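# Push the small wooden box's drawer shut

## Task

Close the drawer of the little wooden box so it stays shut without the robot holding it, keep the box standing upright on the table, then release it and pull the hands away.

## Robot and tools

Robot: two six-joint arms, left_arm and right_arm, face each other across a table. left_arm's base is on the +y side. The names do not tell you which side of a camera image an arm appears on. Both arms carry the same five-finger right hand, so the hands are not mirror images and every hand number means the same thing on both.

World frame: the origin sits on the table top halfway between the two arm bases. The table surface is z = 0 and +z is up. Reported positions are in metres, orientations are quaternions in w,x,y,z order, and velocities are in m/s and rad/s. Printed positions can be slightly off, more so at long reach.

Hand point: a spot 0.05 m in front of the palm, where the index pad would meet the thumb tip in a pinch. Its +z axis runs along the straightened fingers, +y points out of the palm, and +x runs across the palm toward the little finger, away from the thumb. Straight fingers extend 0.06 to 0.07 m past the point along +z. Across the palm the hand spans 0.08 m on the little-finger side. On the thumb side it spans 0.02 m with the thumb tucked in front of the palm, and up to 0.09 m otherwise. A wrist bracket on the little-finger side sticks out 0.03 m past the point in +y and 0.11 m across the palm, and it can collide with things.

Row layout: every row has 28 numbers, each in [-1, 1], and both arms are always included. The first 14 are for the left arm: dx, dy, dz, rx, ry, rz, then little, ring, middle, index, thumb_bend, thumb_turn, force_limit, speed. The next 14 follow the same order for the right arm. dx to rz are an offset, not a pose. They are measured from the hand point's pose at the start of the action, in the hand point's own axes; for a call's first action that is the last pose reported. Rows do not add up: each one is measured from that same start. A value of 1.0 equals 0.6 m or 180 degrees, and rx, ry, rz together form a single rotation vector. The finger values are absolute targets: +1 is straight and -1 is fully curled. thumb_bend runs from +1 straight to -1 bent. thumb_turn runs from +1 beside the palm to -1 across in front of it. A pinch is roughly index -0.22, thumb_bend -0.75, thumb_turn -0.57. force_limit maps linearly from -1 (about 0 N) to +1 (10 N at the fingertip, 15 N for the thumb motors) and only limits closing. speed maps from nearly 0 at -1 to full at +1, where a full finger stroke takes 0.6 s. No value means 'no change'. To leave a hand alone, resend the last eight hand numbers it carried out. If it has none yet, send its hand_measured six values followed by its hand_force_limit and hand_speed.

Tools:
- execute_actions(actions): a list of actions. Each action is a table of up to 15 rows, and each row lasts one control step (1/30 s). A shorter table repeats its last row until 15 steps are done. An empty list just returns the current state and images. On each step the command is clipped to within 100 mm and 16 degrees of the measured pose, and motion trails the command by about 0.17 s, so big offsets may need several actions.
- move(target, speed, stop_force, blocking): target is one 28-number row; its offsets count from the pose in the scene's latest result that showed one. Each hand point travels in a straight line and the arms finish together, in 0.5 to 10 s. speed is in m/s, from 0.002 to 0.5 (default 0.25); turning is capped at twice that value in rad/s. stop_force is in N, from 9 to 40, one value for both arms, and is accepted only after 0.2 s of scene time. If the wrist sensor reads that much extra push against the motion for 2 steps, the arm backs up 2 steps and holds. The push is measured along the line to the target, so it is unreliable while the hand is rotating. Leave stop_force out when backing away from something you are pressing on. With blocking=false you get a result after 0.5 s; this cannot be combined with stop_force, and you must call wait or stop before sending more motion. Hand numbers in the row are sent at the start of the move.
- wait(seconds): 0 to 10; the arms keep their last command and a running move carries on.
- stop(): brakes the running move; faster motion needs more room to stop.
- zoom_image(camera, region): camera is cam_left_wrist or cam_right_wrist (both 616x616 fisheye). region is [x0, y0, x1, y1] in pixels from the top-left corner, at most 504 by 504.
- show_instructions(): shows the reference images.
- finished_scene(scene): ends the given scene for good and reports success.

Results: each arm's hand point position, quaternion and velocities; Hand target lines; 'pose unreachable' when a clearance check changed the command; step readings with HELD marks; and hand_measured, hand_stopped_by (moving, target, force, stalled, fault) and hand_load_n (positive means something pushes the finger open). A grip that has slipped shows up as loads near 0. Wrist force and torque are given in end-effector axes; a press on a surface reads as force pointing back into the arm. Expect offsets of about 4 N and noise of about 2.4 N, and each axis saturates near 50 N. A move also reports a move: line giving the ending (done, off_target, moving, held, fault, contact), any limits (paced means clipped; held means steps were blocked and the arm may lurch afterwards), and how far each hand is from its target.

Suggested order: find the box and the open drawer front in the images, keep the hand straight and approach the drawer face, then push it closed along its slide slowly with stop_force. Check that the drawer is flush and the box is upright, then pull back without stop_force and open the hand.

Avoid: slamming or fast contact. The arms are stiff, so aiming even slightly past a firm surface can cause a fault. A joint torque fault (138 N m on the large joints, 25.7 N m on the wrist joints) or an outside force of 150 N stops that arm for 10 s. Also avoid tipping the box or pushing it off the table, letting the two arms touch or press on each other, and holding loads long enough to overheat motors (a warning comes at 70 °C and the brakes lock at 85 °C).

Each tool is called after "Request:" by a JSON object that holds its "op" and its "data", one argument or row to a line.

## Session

Request:
{"op": "execute_actions", "data": {
  "actions": []
}}

Scene clock: 0.00 s.
left_arm: end_effector_position=(+0.3028, +0.4690, +0.4815) hand_measured=(+1.000, +1.000, +1.000, +1.000, +1.000, +1.000) hand_load_n=(+0.0, +0.0, +0.0, +0.0, +0.0, +0.0) hand_stopped_by=(target, target, target, target, target, target) hand_force_limit=0.00 hand_speed=-0.80 end_effector_quat_wxyz=(+0.000, +0.324, +0.946, +0.009) end_effector_velocity=(-0.000, +0.001, -0.000) end_effector_angular_velocity=(+0.000, -0.000, +0.001) | right_arm: end_effector_position=(+0.1792, -0.2628, +0.4746) hand_measured=(+1.000, +1.000, +1.000, +1.000, +1.000, +1.000) hand_load_n=(+0.0, +0.0, +0.0, +0.0, +0.0, +0.0) hand_stopped_by=(target, target, target, target, target, target) hand_force_limit=0.00 hand_speed=-0.80 end_effector_quat_wxyz=(+0.003, -0.319, +0.948, +0.014) end_effector_velocity=(+0.000, -0.000, -0.000) end_effector_angular_velocity=(-0.000, +0.001, -0.001)
Joint positions: left_arm=[ 0.566 -1.708  1.326  1.964  1.556 -1.907] | right_arm=[-1.201 -1.717  1.351  1.931  1.543 -1.876]
Joint velocities: left_arm=[ 0.    -0.001  0.001  0.    -0.    -0.   ] | right_arm=[-0.001  0.     0.001 -0.    -0.    -0.   ]
Joint torques (N m, as the arm reports them, + toward a larger angle): no reading
Motor temperatures (°C, as the motors report them): left_arm=[29 27 27 36 32 34] | right_arm=[30 26 27 35 39 38]
Wrist force (N, on the end effector, along its own x y z axes, offset not removed): no reading
Wrist torque (N m, same axes, about the end effector's origin, offset not removed): no reading
Hand target (left_arm): +0.303, +0.469, +0.482; +0.000, +0.324, +0.946, +0.009
Hand target (right_arm): +0.179, -0.263, +0.475; +0.003, -0.319, +0.948, +0.014
camera_calibration (this result's frames):
cam_left_wrist: T_world_to_cam=[[0.659915, 0.7511, 0.019023, -0.566266], [0.632598, -0.569104, 0.525301, -0.173837], [0.405379, -0.33462, -0.850704, 0.571553], [0, 0, 0, 1]] pos_world=[0.25196, 0.517644, 0.588312]
cam_right_wrist: T_world_to_cam=[[-0.494039, 0.865204, 0.0857214, 0.274026], [0.754312, 0.377501, 0.537128, -0.290456], [0.432365, 0.330023, -0.839134, 0.539502], [0, 0, 0, 1]] pos_world=[0.121212, -0.305489, 0.585236]

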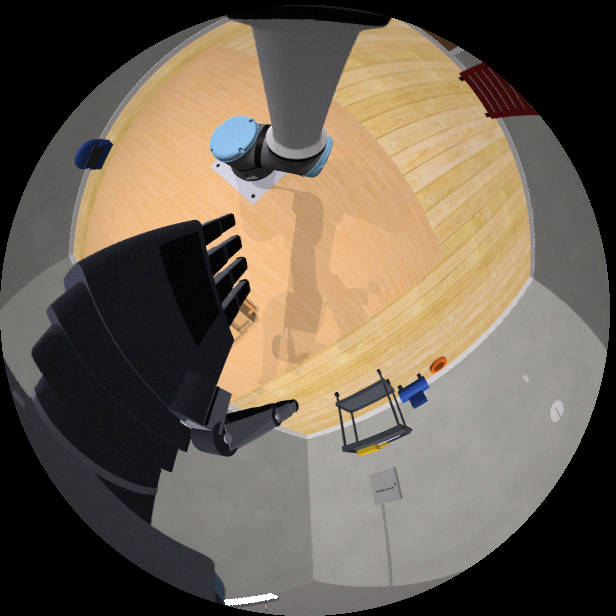

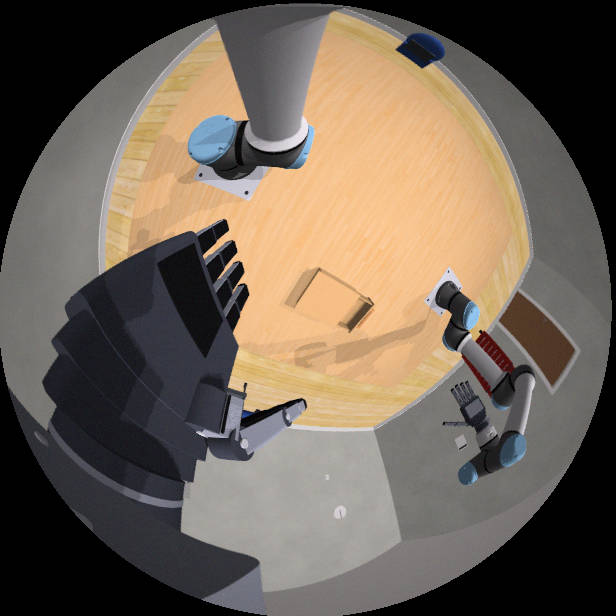

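Request:
{"op": "zoom_image", "data": {
  "camera": "cam_right_wrist",
  "region": [275, 250, 395, 350]
}}

Request:
{"op": "zoom_image", "data": {
  "camera": "cam_left_wrist",
  "region": [200, 260, 300, 360]
}}

Request:
{"op": "zoom_image", "data": {
  "camera": "cam_right_wrist",
  "region": [330, 280, 390, 340]
}}

Request:
{"op": "zoom_image", "data": {
  "camera": "cam_right_wrist",
  "region": [280, 260, 340, 320]
}}

Region (275, 250, 395, 350) of cam_right_wrist's 616x616 image, scaled by 4.200, with more detail than that image has.

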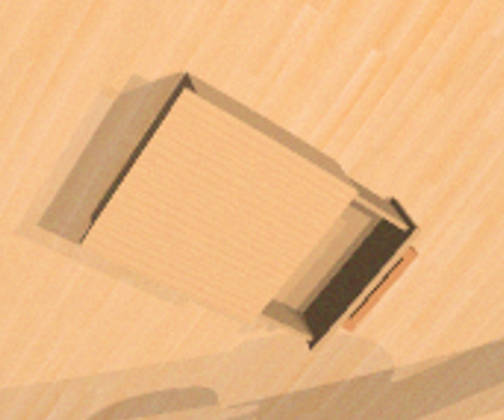

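Region (200, 260, 300, 360) of cam_left_wrist's 616x616 image, scaled by 5.040, with more detail than that image has.

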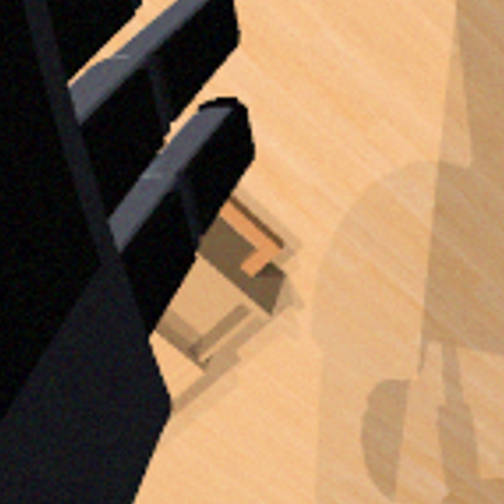

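Region (330, 280, 390, 340) of cam_right_wrist's 616x616 image, scaled by 8.400, with more detail than that image has.

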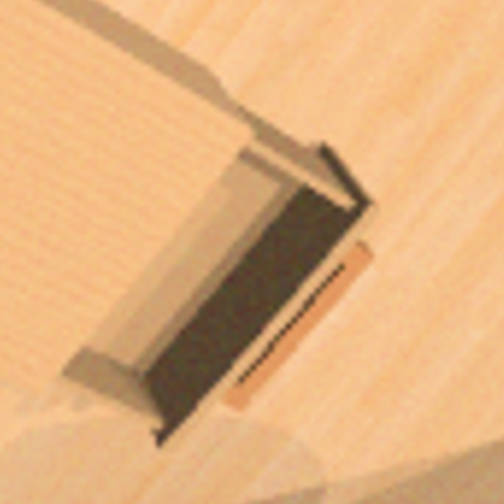

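Region (280, 260, 340, 320) of cam_right_wrist's 616x616 image, scaled by 8.400, with more detail than that image has.

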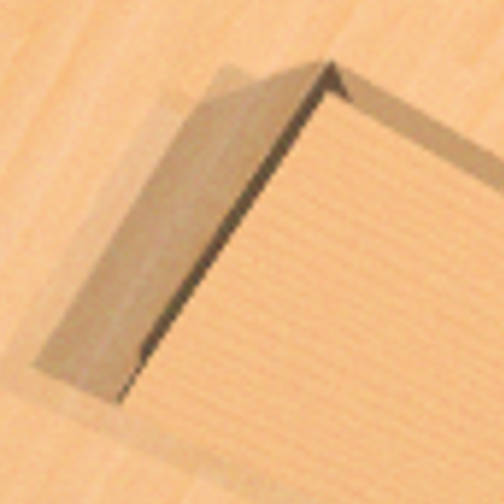

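Request:
{"op": "move", "data": {
  "target": [-0.3015, -0.2070, 0.6873, 0.0863, -0.0265, -0.2006, 1, 1, 1, 1, 1, 1, 0.0, -0.8, -0.3711, -0.0044, 0.6049, -0.1244, -0.0450, 0.2117, 1, 1, 1, 1, 1, 1, 0.0, -0.8],
  "speed": 0.3
}}

Scene clock: 8.60 s.
left_arm: end_effector_position=(+0.3720, +0.2674, +0.0660) hand_measured=(+1.000, +1.000, +1.000, +1.000, +1.000, +1.000) hand_load_n=(+0.0, +0.0, +0.0, +0.0, +0.0, +0.0) hand_stopped_by=(target, target, target, target, target, target) hand_force_limit=0.00 hand_speed=-0.80 end_effector_quat_wxyz=(+0.001, -0.014, -0.991, +0.130) end_effector_velocity=(+0.001, -0.001, -0.002) end_effector_angular_velocity=(-0.001, -0.000, +0.003) | right_arm: end_effector_position=(+0.3567, -0.1216, +0.1152) hand_measured=(+1.000, +1.000, +1.000, +1.000, +1.000, +1.000) hand_load_n=(+0.0, +0.0, +0.0, +0.0, +0.0, +0.0) hand_stopped_by=(target, target, target, target, target, target) hand_force_limit=0.00 hand_speed=-0.80 end_effector_quat_wxyz=(+0.003, +0.013, +0.976, +0.216) end_effector_velocity=(+0.002, +0.001, -0.003) end_effector_angular_velocity=(+0.001, -0.000, -0.004)
Joint positions: left_arm=[ 0.559 -1.18   1.747  0.786  1.715 -2.563] | right_arm=[-1.176 -1.257  1.892  0.759  1.171 -1.141]
Joint velocities: left_arm=[-0.     0.006 -0.002 -0.005 -0.001 -0.003] | right_arm=[ 0.001  0.007 -0.002 -0.008 -0.     0.006]
Joint torques (N m, as the arm reports them, + toward a larger angle): left_arm=[-10.79 -27.51 -28.71   0.39  -2.51  -1.85] | right_arm=[  8.72 -15.57 -22.91  -0.77  -3.63   2.3 ]
Motor temperatures (°C, as the motors report them): left_arm=[29 27 27 36 32 34] | right_arm=[30 26 27 35 39 38]
Wrist force (N, on the end effector, along its own x y z axes, offset not removed): left_arm=[0.4 1.4 -0.9] | right_arm=[2.1 -1.1 0.0]
Wrist torque (N m, same axes, about the end effector's origin, offset not removed): left_arm=[0.39 0.16 -0.07] | right_arm=[-0.28 -0.36 0.30]
Hand target (left_arm): +0.372, +0.267, +0.066; -0.001, +0.013, +0.991, -0.130
Hand target (right_arm): +0.357, -0.121, +0.115; +0.003, +0.013, +0.976, +0.216
Off the commanded pose (left_arm): 0.000 m, 0 deg.
Off the commanded pose (right_arm): 0.001 m, 0 deg.
move: done
camera_calibration (this result's frames):
cam_left_wrist: T_world_to_cam=[[0.0865416, 0.962835, -0.255851, -0.277809], [0.84737, 0.0639127, 0.527143, -0.363354], [0.523903, -0.26242, -0.810346, 0.0565356], [0, 0, 0, 1]] pos_world=[0.302318, 0.305543, 0.166275]
cam_right_wrist: T_world_to_cam=[[0.152522, 0.868337, 0.471941, -0.0043951], [0.827146, -0.373506, 0.419907, -0.3884], [0.540894, 0.326319, -0.77521, 0.0679898], [0, 0, 0, 1]] pos_world=[0.285159, -0.16344, 0.217872]

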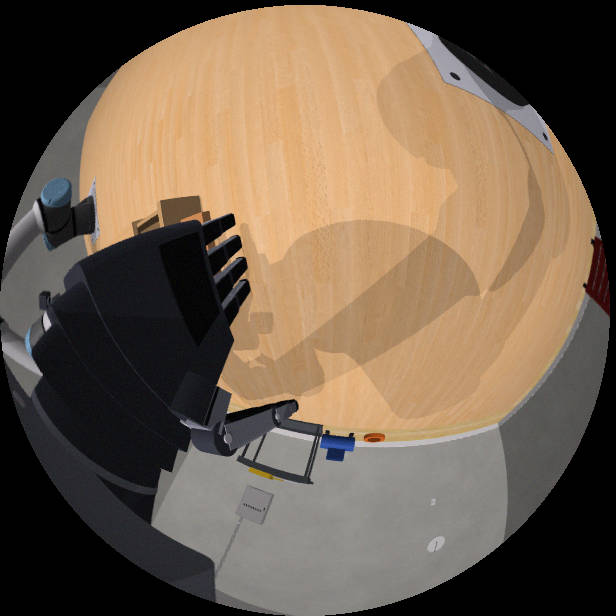

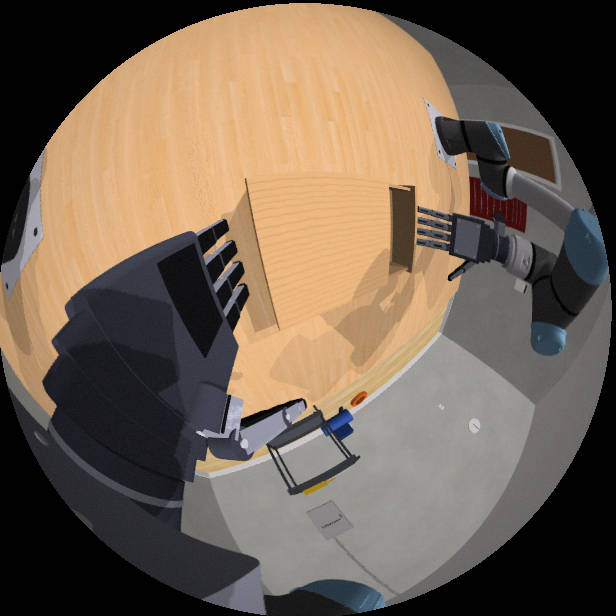

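Request:
{"op": "zoom_image", "data": {
  "camera": "cam_right_wrist",
  "region": [190, 165, 340, 345]
}}

Request:
{"op": "zoom_image", "data": {
  "camera": "cam_right_wrist",
  "region": [365, 170, 485, 295]
}}

Request:
{"op": "zoom_image", "data": {
  "camera": "cam_left_wrist",
  "region": [120, 180, 280, 320]
}}

Region (190, 165, 340, 345) of cam_right_wrist's 616x616 image, scaled by 2.800, with more detail than that image has.

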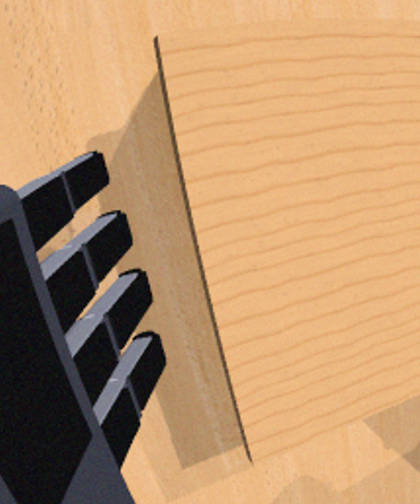

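Region (365, 170, 485, 295) of cam_right_wrist's 616x616 image, scaled by 4.032, with more detail than that image has; it fills the left 484 columns of this view, and the rest is white.

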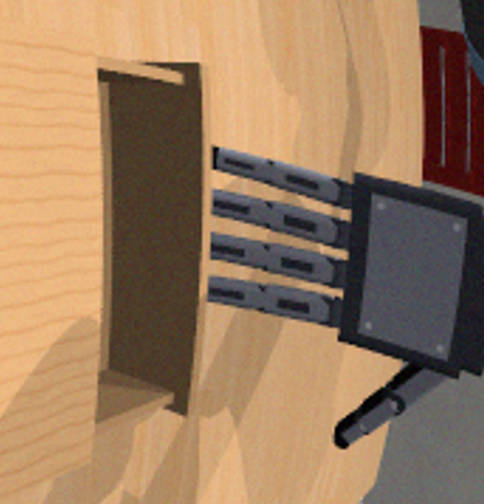

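Region (120, 180, 280, 320) of cam_left_wrist's 616x616 image, scaled by 3.150, with more detail than that image has; it fills the top 441 rows of this view, and the rest is white.

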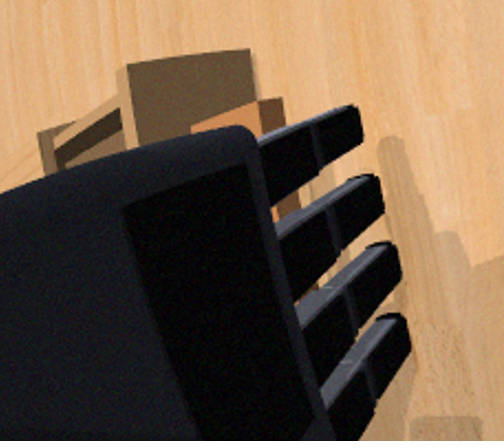

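Request:
{"op": "execute_actions", "data": {
  "actions": [
    [[0,-0.0003,0.0001,0,0,0,1,1,1,1,1,1,0.0,-0.8,0,0.0005,0.0003,0,0,0,1,1,1,1,1,1,0.0,-0.8],[0,-0.0011,0.0003,0,0,0,1,1,1,1,1,1,0.0,-0.8,0,0.0021,0.0010,0,0,0,1,1,1,1,1,1,0.0,-0.8],[0,-0.0024,0.0006,0,0,0,1,1,1,1,1,1,0.0,-0.8,0,0.0046,0.0022,0,0,0,1,1,1,1,1,1,0.0,-0.8],[0,-0.0040,0.0011,0,0,0,1,1,1,1,1,1,0.0,-0.8,0,0.0079,0.0037,0,0,0,1,1,1,1,1,1,0.0,-0.8],[0,-0.0060,0.0016,0,0,0,1,1,1,1,1,1,0.0,-0.8,0,0.0118,0.0055,0,0,0,1,1,1,1,1,1,0.0,-0.8],[0,-0.0081,0.0022,0,0,0,1,1,1,1,1,1,0.0,-0.8,0,0.0159,0.0074,0,0,0,1,1,1,1,1,1,0.0,-0.8],[0,-0.0101,0.0027,0,0,0,1,1,1,1,1,1,0.0,-0.8,0,0.0200,0.0093,0,0,0,1,1,1,1,1,1,0.0,-0.8],[0,-0.0121,0.0032,0,0,0,1,1,1,1,1,1,0.0,-0.8,0,0.0238,0.0111,0,0,0,1,1,1,1,1,1,0.0,-0.8],[0,-0.0137,0.0037,0,0,0,1,1,1,1,1,1,0.0,-0.8,0,0.0271,0.0126,0,0,0,1,1,1,1,1,1,0.0,-0.8],[0,-0.0150,0.0040,0,0,0,1,1,1,1,1,1,0.0,-0.8,0,0.0296,0.0138,0,0,0,1,1,1,1,1,1,0.0,-0.8],[0,-0.0158,0.0042,0,0,0,1,1,1,1,1,1,0.0,-0.8,0,0.0312,0.0145,0,0,0,1,1,1,1,1,1,0.0,-0.8],[0,-0.0161,0.0043,0,0,0,1,1,1,1,1,1,0.0,-0.8,0,0.0317,0.0148,0,0,0,1,1,1,1,1,1,0.0,-0.8]]
  ]
}}

Scene clock: 13.57 s.
left_arm: end_effector_position=(+0.3717, +0.2590, +0.0660) hand_measured=(+1.000, +1.000, +1.000, +1.000, +1.000, +1.000) hand_load_n=(+0.0, +0.0, +0.0, +0.0, +0.0, +0.0) hand_stopped_by=(target, target, target, target, target, target) hand_force_limit=0.00 hand_speed=-0.80 end_effector_quat_wxyz=(+0.001, -0.014, -0.991, +0.130) end_effector_velocity=(-0.000, -0.012, +0.000) end_effector_angular_velocity=(+0.000, +0.001, +0.001) | right_arm: end_effector_position=(+0.3571, -0.1039, +0.1152) hand_measured=(+1.000, +1.000, +1.000, +1.000, +1.000, +1.000) hand_load_n=(+0.0, +0.0, +0.0, +0.0, +0.0, +0.0) hand_stopped_by=(target, target, target, target, target, target) hand_force_limit=0.00 hand_speed=-0.80 end_effector_quat_wxyz=(+0.003, +0.013, +0.976, +0.216) end_effector_velocity=(+0.001, +0.026, -0.001) end_effector_angular_velocity=(-0.002, +0.000, -0.000)
Joint positions: left_arm=[ 0.548 -1.169  1.73   0.79   1.713 -2.574] | right_arm=[-1.131 -1.234  1.854  0.756  1.179 -1.093]
Joint velocities: left_arm=[-0.016  0.015 -0.024  0.007 -0.003 -0.017] | right_arm=[ 0.065  0.036 -0.059 -0.003  0.014  0.069]
Joint torques (N m, as the arm reports them, + toward a larger angle): left_arm=[ -9.58 -26.88 -25.45   3.32  -2.34  -1.73] | right_arm=[  8.62 -18.24 -21.99  -0.74   1.71   2.33]
Motor temperatures (°C, as the motors report them): left_arm=[29 27 27 36 32 34] | right_arm=[30 26 27 35 39 38]
Wrist force (N, on the end effector, along its own x y z axes, offset not removed): left_arm=[-0.8 0.4 -1.4] | right_arm=[0.2 0.6 2.1]
Wrist torque (N m, same axes, about the end effector's origin, offset not removed): left_arm=[0.30 0.31 -0.12] | right_arm=[-0.06 -0.29 0.13]
Hand target (left_arm): +0.372, +0.257, +0.066; -0.001, +0.014, +0.991, -0.130
Hand target (right_arm): +0.357, -0.101, +0.115; +0.003, +0.013, +0.976, +0.216
Off the commanded pose (left_arm): 0.002 m, 0 deg.
Off the commanded pose (right_arm): 0.003 m, 0 deg.
Step readings (end_effector_position):
0: left_arm (+0.3721, +0.2673, +0.0657) | right_arm (+0.3569, -0.1214, +0.1149)
1: left_arm (+0.3721, +0.2673, +0.0657) | right_arm (+0.3569, -0.1214, +0.1149)
2: left_arm (+0.3721, +0.2672, +0.0657) | right_arm (+0.3569, -0.1213, +0.1149)
4: left_arm (+0.3721, +0.2669, +0.0659) | right_arm (+0.3569, -0.1205, +0.1151)
8: left_arm (+0.3719, +0.2644, +0.0660) | right_arm (+0.3569, -0.1153, +0.1152)
15: end_effector_position above
camera_calibration (this result's frames):
cam_left_wrist: T_world_to_cam=[[0.0865694, 0.96281, -0.255935, -0.269647], [0.847366, 0.0639369, 0.527146, -0.362613], [0.523905, -0.262505, -0.810318, 0.0544532], [0, 0, 0, 1]] pos_world=[0.302081, 0.297097, 0.166262]
cam_right_wrist: T_world_to_cam=[[0.152243, 0.868172, 0.472334, -0.0197335], [0.827296, -0.373413, 0.419696, -0.382145], [0.540744, 0.326864, -0.775084, 0.0621561], [0, 0, 0, 1]] pos_world=[0.285541, -0.145882, 0.217882]

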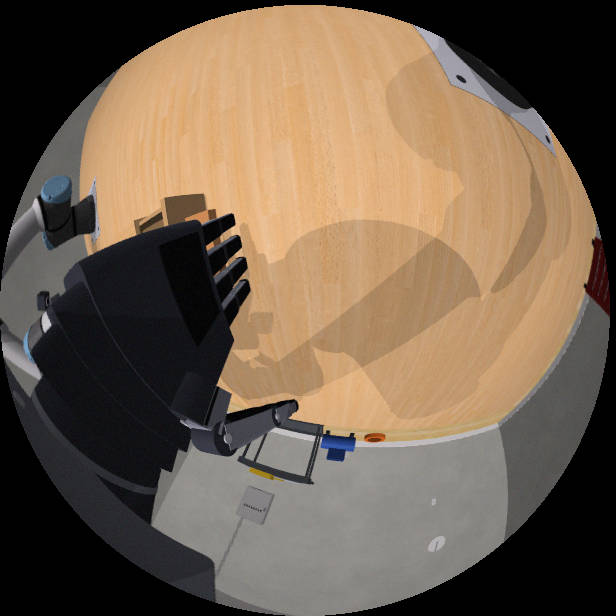

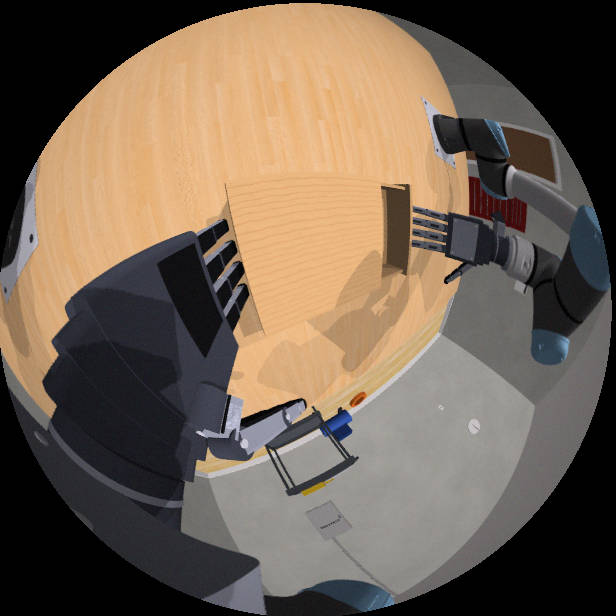

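Request:
{"op": "execute_actions", "data": {
  "actions": []
}}

Request:
{"op": "zoom_image", "data": {
  "camera": "cam_right_wrist",
  "region": [190, 165, 340, 345]
}}

Request:
{"op": "zoom_image", "data": {
  "camera": "cam_left_wrist",
  "region": [120, 180, 280, 320]
}}

Scene clock: 13.90 s.
left_arm: end_effector_position=(+0.3717, +0.2576, +0.0660) hand_measured=(+1.000, +1.000, +1.000, +1.000, +1.000, +1.000) hand_load_n=(+0.0, +0.0, +0.0, +0.0, +0.0, +0.0) hand_stopped_by=(target, target, target, target, target, target) hand_force_limit=0.00 hand_speed=-0.80 end_effector_quat_wxyz=(+0.001, -0.014, -0.991, +0.130) end_effector_velocity=(-0.000, -0.000, -0.000) end_effector_angular_velocity=(+0.001, +0.000, +0.001) | right_arm: end_effector_position=(+0.3572, -0.1009, +0.1151) hand_measured=(+1.000, +1.000, +1.000, +1.000, +1.000, +1.000) hand_load_n=(+0.0, +0.0, +0.0, +0.0, +0.0, +0.0) hand_stopped_by=(target, target, target, target, target, target) hand_force_limit=0.00 hand_speed=-0.80 end_effector_quat_wxyz=(+0.003, +0.013, +0.976, +0.216) end_effector_velocity=(+0.000, +0.002, +0.000) end_effector_angular_velocity=(+0.000, -0.001, -0.001)
Joint positions: left_arm=[ 0.546 -1.167  1.727  0.791  1.712 -2.576] | right_arm=[-1.123 -1.23   1.847  0.755  1.181 -1.085]
Joint velocities: left_arm=[-0.001  0.001 -0.001  0.001 -0.001 -0.002] | right_arm=[ 0.005  0.002 -0.005 -0.     0.001  0.006]
Joint torques (N m, as the arm reports them, + toward a larger angle): left_arm=[-10.02 -25.57 -27.79   2.97  -2.58  -1.9 ] | right_arm=[ 10.35 -17.14 -22.66  -0.56   1.48   2.17]
Motor temperatures (°C, as the motors report them): left_arm=[29 27 27 36 32 34] | right_arm=[30 26 27 35 39 38]
Wrist force (N, on the end effector, along its own x y z axes, offset not removed): left_arm=[-0.8 2.4 -0.7] | right_arm=[-0.3 -2.6 2.0]
Wrist torque (N m, same axes, about the end effector's origin, offset not removed): left_arm=[0.54 0.37 -0.22] | right_arm=[-0.61 -0.06 -0.06]
Hand target (left_arm): +0.372, +0.257, +0.066; -0.001, +0.014, +0.991, -0.130
Hand target (right_arm): +0.357, -0.101, +0.115; +0.003, +0.013, +0.976, +0.216
Off the commanded pose (left_arm): 0.000 m, 0 deg.
Off the commanded pose (right_arm): 0.000 m, 0 deg.
camera_calibration (this result's frames):
cam_left_wrist: T_world_to_cam=[[0.0865502, 0.962824, -0.25589, -0.268275], [0.847375, 0.063924, 0.527133, -0.362491], [0.523894, -0.262458, -0.81034, 0.0540947], [0, 0, 0, 1]] pos_world=[0.302045, 0.295671, 0.166267]
cam_right_wrist: T_world_to_cam=[[0.152444, 0.868267, 0.472095, -0.022418], [0.827243, -0.373469, 0.419751, -0.381088], [0.540769, 0.326549, -0.7752, 0.0609972], [0, 0, 0, 1]] pos_world=[0.285684, -0.142778, 0.21783]

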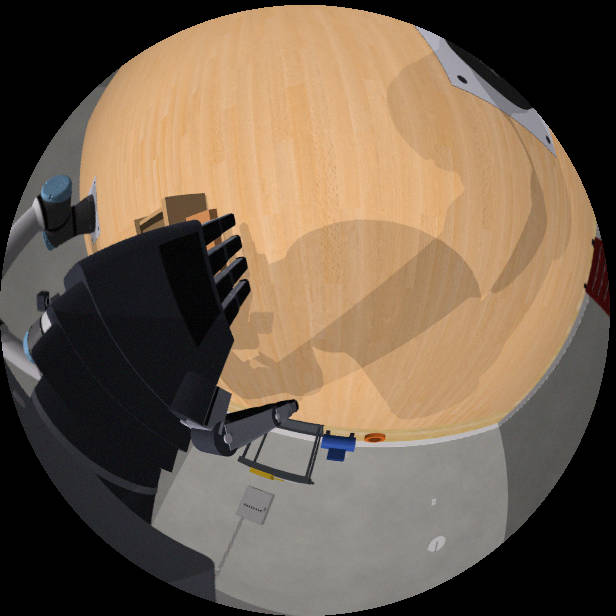

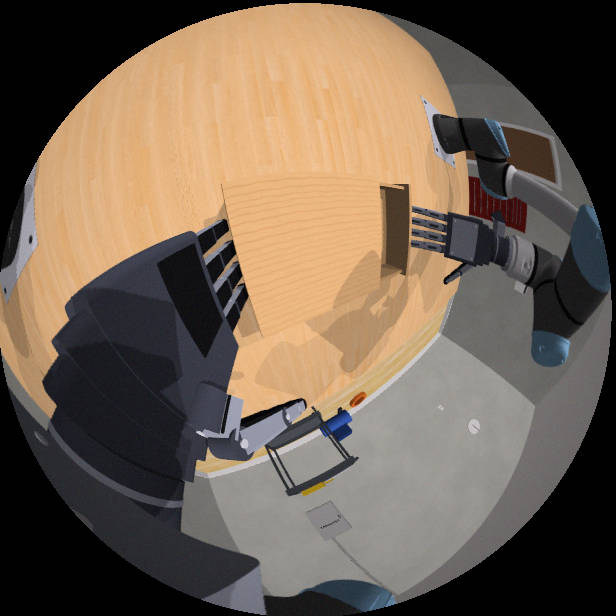

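Region (190, 165, 340, 345) of cam_right_wrist's 616x616 image, scaled by 2.800, with more detail than that image has.

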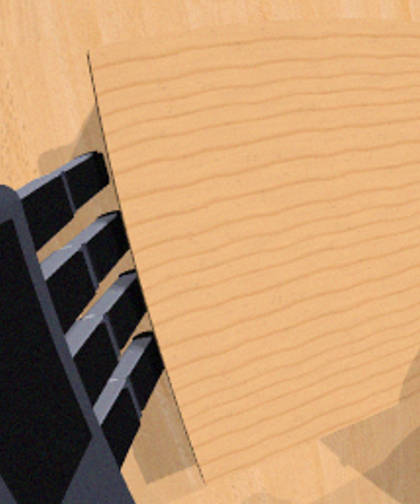

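Region (120, 180, 280, 320) of cam_left_wrist's 616x616 image, scaled by 3.150, with more detail than that image has; it fills the top 441 rows of this view, and the rest is white.

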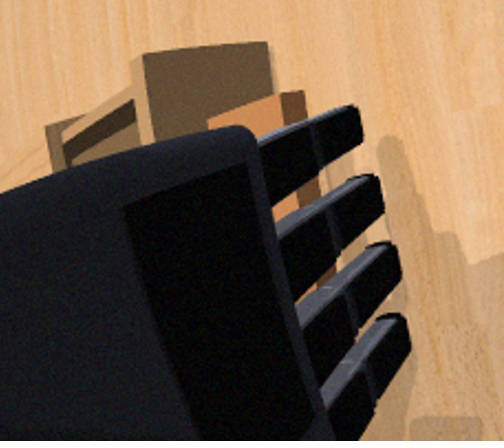

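Request:
{"op": "move", "data": {
  "target": [0, -0.1207, 0.0324, 0, 0, 0, 1, 1, 1, 1, 1, 1, 0.0, -0.8, 0, 0, 0, 0, 0, 0, 1, 1, 1, 1, 1, 1, 0.0, -0.8],
  "speed": 0.06,
  "stop_force": 15
}}

Request:
{"op": "zoom_image", "data": {
  "camera": "cam_right_wrist",
  "region": [340, 170, 460, 300]
}}

Scene clock: 16.27 s.
left_arm: end_effector_position=(+0.3697, +0.1830, +0.0659) hand_measured=(+1.000, +1.000, +1.000, +1.000, +1.000, +1.000) hand_load_n=(+0.0, -2.5, -2.0, -1.5, +0.0, +0.0) hand_stopped_by=(target, target, target, target, target, target) hand_force_limit=0.00 hand_speed=-0.80 end_effector_quat_wxyz=(+0.002, -0.014, -0.991, +0.130) end_effector_velocity=(+0.000, -0.003, +0.000) end_effector_angular_velocity=(+0.001, +0.000, +0.001) | right_arm: end_effector_position=(+0.3573, -0.1009, +0.1151) hand_measured=(+1.000, +1.000, +1.000, +1.000, +1.000, +1.000) hand_load_n=(+0.0, +0.0, +0.0, +0.0, +0.0, +0.0) hand_stopped_by=(target, target, target, target, target, target) hand_force_limit=0.00 hand_speed=-0.80 end_effector_quat_wxyz=(+0.003, +0.013, +0.976, +0.216) end_effector_velocity=(+0.000, -0.000, -0.000) end_effector_angular_velocity=(+0.000, +0.001, -0.002)
Joint positions: left_arm=[ 0.457 -1.062  1.562  0.84   1.693 -2.664] | right_arm=[-1.123 -1.23   1.847  0.755  1.181 -1.085]
Joint velocities: left_arm=[-0.003  0.005 -0.008  0.004 -0.001 -0.004] | right_arm=[-0.001  0.001  0.    -0.001 -0.     0.001]
Joint torques (N m, as the arm reports them, + toward a larger angle): left_arm=[-12.3  -28.29 -30.73   0.66  -1.75  -1.75] | right_arm=[ -8.97 -37.31  -3.3    1.42  -4.96  -2.32]
Motor temperatures (°C, as the motors report them): left_arm=[29 27 27 36 32 34] | right_arm=[30 26 27 35 39 38]
Wrist force (N, on the end effector, along its own x y z axes, offset not removed): left_arm=[0.7 8.9 -5.2] | right_arm=[0.9 -3.4 -5.5]
Wrist torque (N m, same axes, about the end effector's origin, offset not removed): left_arm=[0.37 0.51 0.20] | right_arm=[0.89 -0.10 0.10]
Hand target (left_arm): +0.370, +0.183, +0.066; -0.002, +0.014, +0.991, -0.130
Hand target (right_arm): +0.357, -0.101, +0.115; +0.003, +0.013, +0.976, +0.216
Off the commanded pose (left_arm): 0.000 m, 0 deg.
Off the commanded pose (right_arm): 0.000 m, 0 deg.
move: done
camera_calibration (this result's frames):
cam_left_wrist: T_world_to_cam=[[0.0865442, 0.962791, -0.256017, -0.196327], [0.84742, 0.063976, 0.527055, -0.355948], [0.523822, -0.262567, -0.810351, 0.0355299], [0, 0, 0, 1]] pos_world=[0.300017, 0.221123, 0.166133]
cam_right_wrist: T_world_to_cam=[[0.15244, 0.868263, 0.472102, -0.0224186], [0.827233, -0.373475, 0.419764, -0.38109], [0.540785, 0.32655, -0.775188, 0.0609862], [0, 0, 0, 1]] pos_world=[0.285687, -0.142777, 0.217828]

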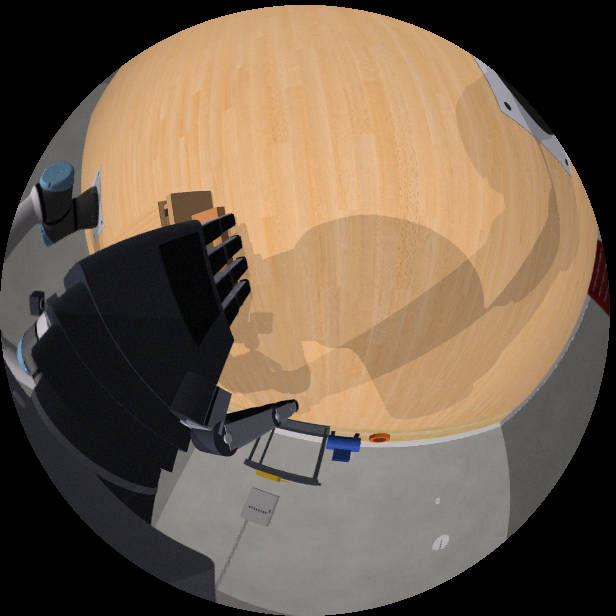

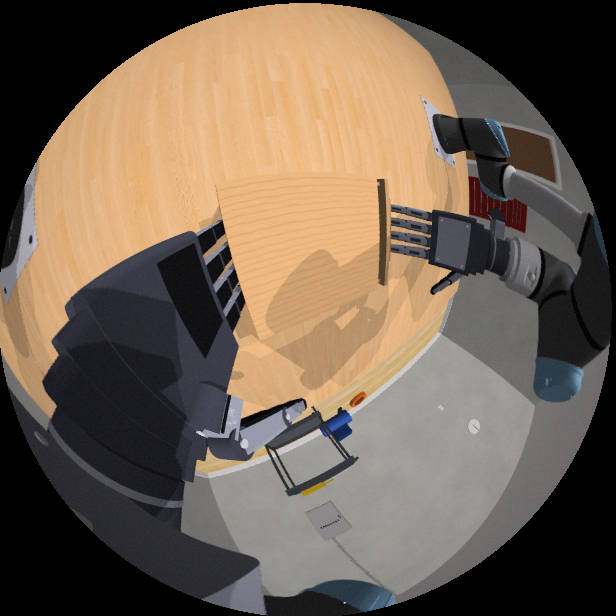

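Region (340, 170, 460, 300) of cam_right_wrist's 616x616 image, scaled by 3.877, with more detail than that image has; it fills the left 465 columns of this view, and the rest is white.

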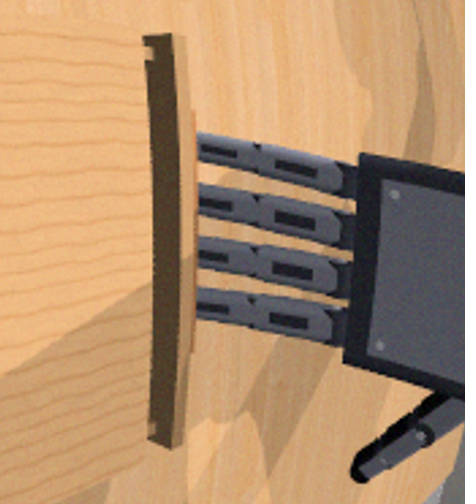

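Request:
{"op": "move", "data": {
  "target": [0, -0.0403, 0.0108, 0, 0, 0, 1, 1, 1, 1, 1, 1, 0.0, -0.8, 0, 0, 0, 0, 0, 0, 1, 1, 1, 1, 1, 1, 0.0, -0.8],
  "speed": 0.014,
  "stop_force": 10
}}

Request:
{"op": "zoom_image", "data": {
  "camera": "cam_right_wrist",
  "region": [340, 170, 460, 300]
}}

Scene clock: 18.63 s.
left_arm: end_effector_position=(+0.3692, +0.1647, +0.0659) hand_measured=(+1.000, +1.000, +1.000, +1.000, +1.000, +1.000) hand_load_n=(+0.0, -7.0, -6.0, -5.5, +0.0, +0.0) hand_stopped_by=(target, target, target, target, target, target) hand_force_limit=0.00 hand_speed=-0.80 end_effector_quat_wxyz=(+0.001, -0.014, -0.991, +0.130) end_effector_velocity=(+0.000, +0.004, -0.001) end_effector_angular_velocity=(-0.000, -0.001, -0.001) | right_arm: end_effector_position=(+0.3572, -0.1009, +0.1151) hand_measured=(+1.000, +1.000, +1.000, +1.000, +1.000, +1.000) hand_load_n=(+0.0, +0.5, +0.5, +0.5, +0.0, +0.0) hand_stopped_by=(target, target, target, target, target, target) hand_force_limit=0.00 hand_speed=-0.80 end_effector_quat_wxyz=(+0.003, +0.013, +0.976, +0.216) end_effector_velocity=(-0.000, +0.000, +0.000) end_effector_angular_velocity=(+0.000, -0.001, -0.001)
Joint positions: left_arm=[ 0.438 -1.034  1.515  0.856  1.688 -2.682] | right_arm=[-1.123 -1.23   1.847  0.755  1.181 -1.085]
Joint velocities: left_arm=[ 0.004 -0.006  0.012 -0.006  0.     0.006] | right_arm=[ 0.    -0.001  0.    -0.001  0.     0.001]
Joint torques (N m, as the arm reports them, + toward a larger angle): left_arm=[  5.19 -45.76 -14.19  -4.8    4.93   1.74] | right_arm=[ -3.1  -36.36  -7.73   0.44  -5.15  -2.03]
Motor temperatures (°C, as the motors report them): left_arm=[29 27 27 36 32 34] | right_arm=[30 26 27 35 39 38]
Wrist force (N, on the end effector, along its own x y z axes, offset not removed): left_arm=[-0.8 21.0 -3.0] | right_arm=[1.8 -18.6 -7.9]
Wrist torque (N m, same axes, about the end effector's origin, offset not removed): left_arm=[-0.32 0.39 0.34] | right_arm=[0.87 -0.14 -0.21]
Hand target (left_arm): +0.369, +0.165, +0.066; -0.002, +0.014, +0.991, -0.130
Hand target (right_arm): +0.357, -0.101, +0.115; +0.003, +0.013, +0.976, +0.216
Off the commanded pose (left_arm): 0.007 m, 0 deg.
Off the commanded pose (right_arm): 0.000 m, 0 deg.
move: contact (left_arm)
camera_calibration (this result's frames):
cam_left_wrist: T_world_to_cam=[[0.0865541, 0.962836, -0.255841, -0.178705], [0.847326, 0.0639182, 0.527212, -0.354355], [0.523972, -0.262413, -0.810304, 0.030903], [0, 0, 0, 1]] pos_world=[0.29953, 0.202823, 0.166141]
cam_right_wrist: T_world_to_cam=[[0.152551, 0.868278, 0.472041, -0.0224095], [0.82726, -0.373506, 0.419684, -0.381093], [0.540712, 0.326477, -0.77527, 0.0610202], [0, 0, 0, 1]] pos_world=[0.285687, -0.142805, 0.217824]

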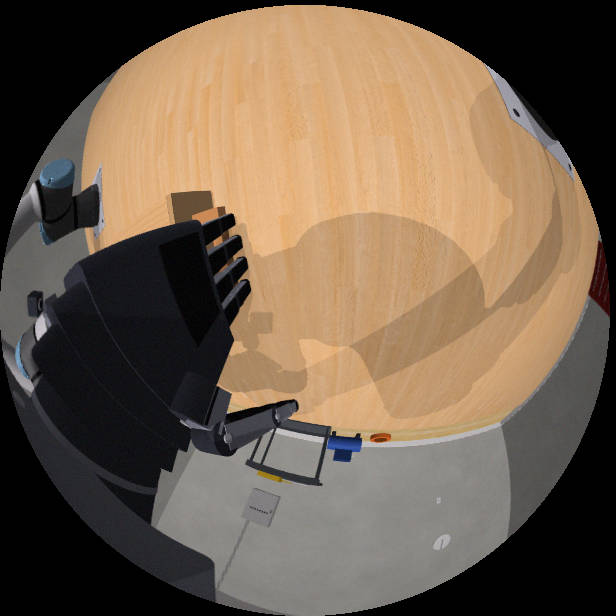

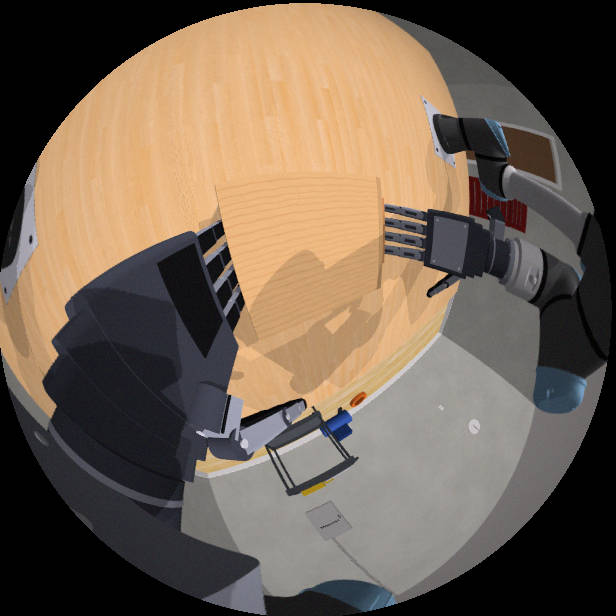

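Region (340, 170, 460, 300) of cam_right_wrist's 616x616 image, scaled by 3.877, with more detail than that image has; it fills the left 465 columns of this view, and the rest is white.

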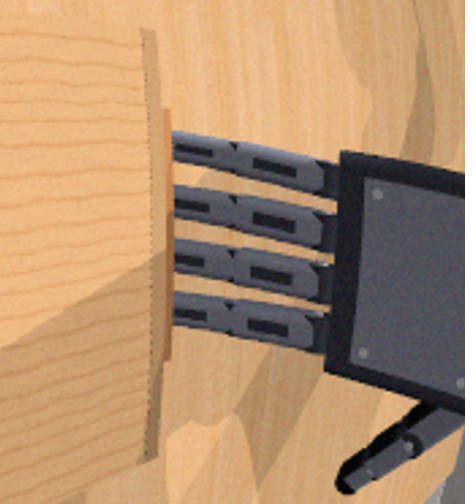

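The drawer is flush. I'm backing both hands away now.

Request:
{"op": "move", "data": {
  "target": [0, 0.1587, -0.1807, 0, 0, 0, 1, 1, 1, 1, 1, 1, 0.0, -0.8, 0, -0.125, -0.2053, 0, 0, 0, 1, 1, 1, 1, 1, 1, 0.0, -0.8],
  "speed": 0.2
}}

Request:
{"op": "zoom_image", "data": {
  "camera": "cam_right_wrist",
  "region": [275, 165, 415, 305]
}}

Scene clock: 20.30 s.
left_arm: end_effector_position=(+0.3724, +0.2845, +0.1460) hand_measured=(+1.000, +1.000, +1.000, +1.000, +1.000, +1.000) hand_load_n=(+0.0, +0.0, +0.0, +0.0, +0.0, +0.0) hand_stopped_by=(target, target, target, target, target, target) hand_force_limit=0.00 hand_speed=-0.80 end_effector_quat_wxyz=(+0.001, -0.014, -0.991, +0.130) end_effector_velocity=(-0.000, +0.002, +0.001) end_effector_angular_velocity=(+0.000, +0.000, +0.001) | right_arm: end_effector_position=(+0.3541, -0.2203, +0.1951) hand_measured=(+1.000, +1.000, +1.000, +1.000, +1.000, +1.000) hand_load_n=(+0.0, +0.0, +0.0, +0.0, +0.0, +0.0) hand_stopped_by=(target, target, target, target, target, target) hand_force_limit=0.00 hand_speed=-0.80 end_effector_quat_wxyz=(+0.003, +0.013, +0.976, +0.216) end_effector_velocity=(+0.000, -0.003, +0.002) end_effector_angular_velocity=(+0.001, -0.000, -0.002)
Joint positions: left_arm=[ 0.584 -1.289  1.671  0.974  1.72  -2.538] | right_arm=[-1.48  -1.482  1.973  1.037  1.138 -1.471]
Joint velocities: left_arm=[ 0.002 -0.003  0.001  0.002  0.001  0.002] | right_arm=[-0.012 -0.005  0.002  0.008 -0.001 -0.012]
Joint torques (N m, as the arm reports them, + toward a larger angle): left_arm=[  9.8  -35.28  -6.18   3.14   3.32   1.46] | right_arm=[-11.31 -27.97  -3.98   5.05  -3.85  -2.29]
Motor temperatures (°C, as the motors report them): left_arm=[29 27 27 36 32 34] | right_arm=[30 26 27 35 39 38]
Wrist force (N, on the end effector, along its own x y z axes, offset not removed): left_arm=[-0.4 1.3 -0.7] | right_arm=[0.7 -3.4 1.4]
Wrist torque (N m, same axes, about the end effector's origin, offset not removed): left_arm=[0.38 0.30 -0.04] | right_arm=[-0.60 -0.19 0.07]
Hand target (left_arm): +0.372, +0.285, +0.146; -0.001, +0.014, +0.991, -0.130
Hand target (right_arm): +0.354, -0.221, +0.195; +0.003, +0.013, +0.976, +0.216
Off the commanded pose (left_arm): 0.000 m, 0 deg.
Off the commanded pose (right_arm): 0.001 m, 0 deg.
move: done
camera_calibration (this result's frames):
cam_left_wrist: T_world_to_cam=[[0.0865801, 0.962878, -0.255677, -0.273808], [0.847236, 0.0638518, 0.527366, -0.406959], [0.524114, -0.262278, -0.810256, 0.125477], [0, 0, 0, 1]] pos_world=[0.302733, 0.322538, 0.246278]
cam_right_wrist: T_world_to_cam=[[0.152589, 0.868413, 0.471779, 0.0440577], [0.826767, -0.373703, 0.420479, -0.456709], [0.541455, 0.32589, -0.774998, 0.163249], [0, 0, 0, 1]] pos_world=[0.282477, -0.262135, 0.297769]

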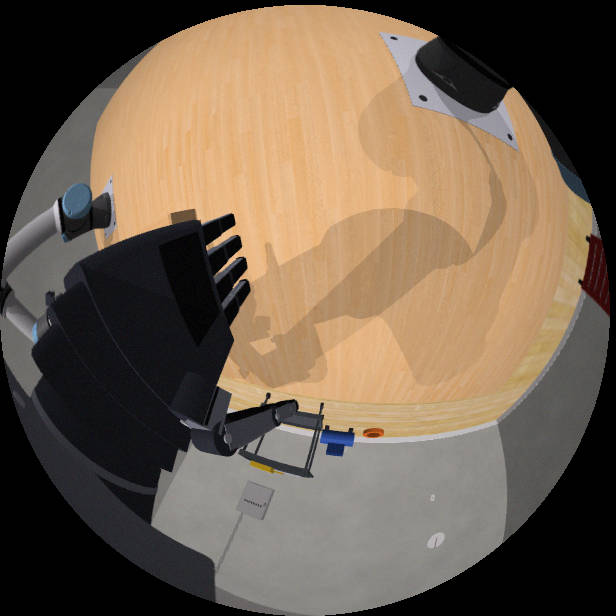

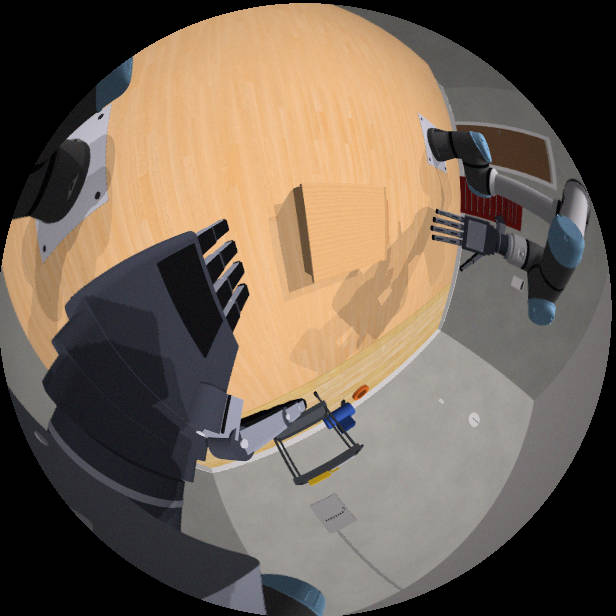

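Region (275, 165, 415, 305) of cam_right_wrist's 616x616 image, scaled by 3.600, with more detail than that image has.

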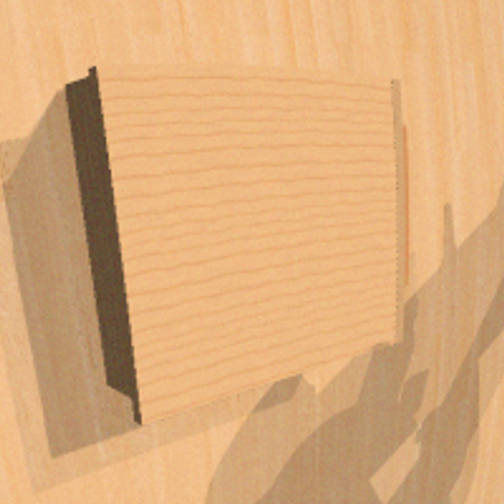

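The drawer stayed shut after release, the box is upright, and both hands are clear.

Request:
{"op": "finished_scene", "data": {
  "scene": 2
}}

The scene is finished: the task was done.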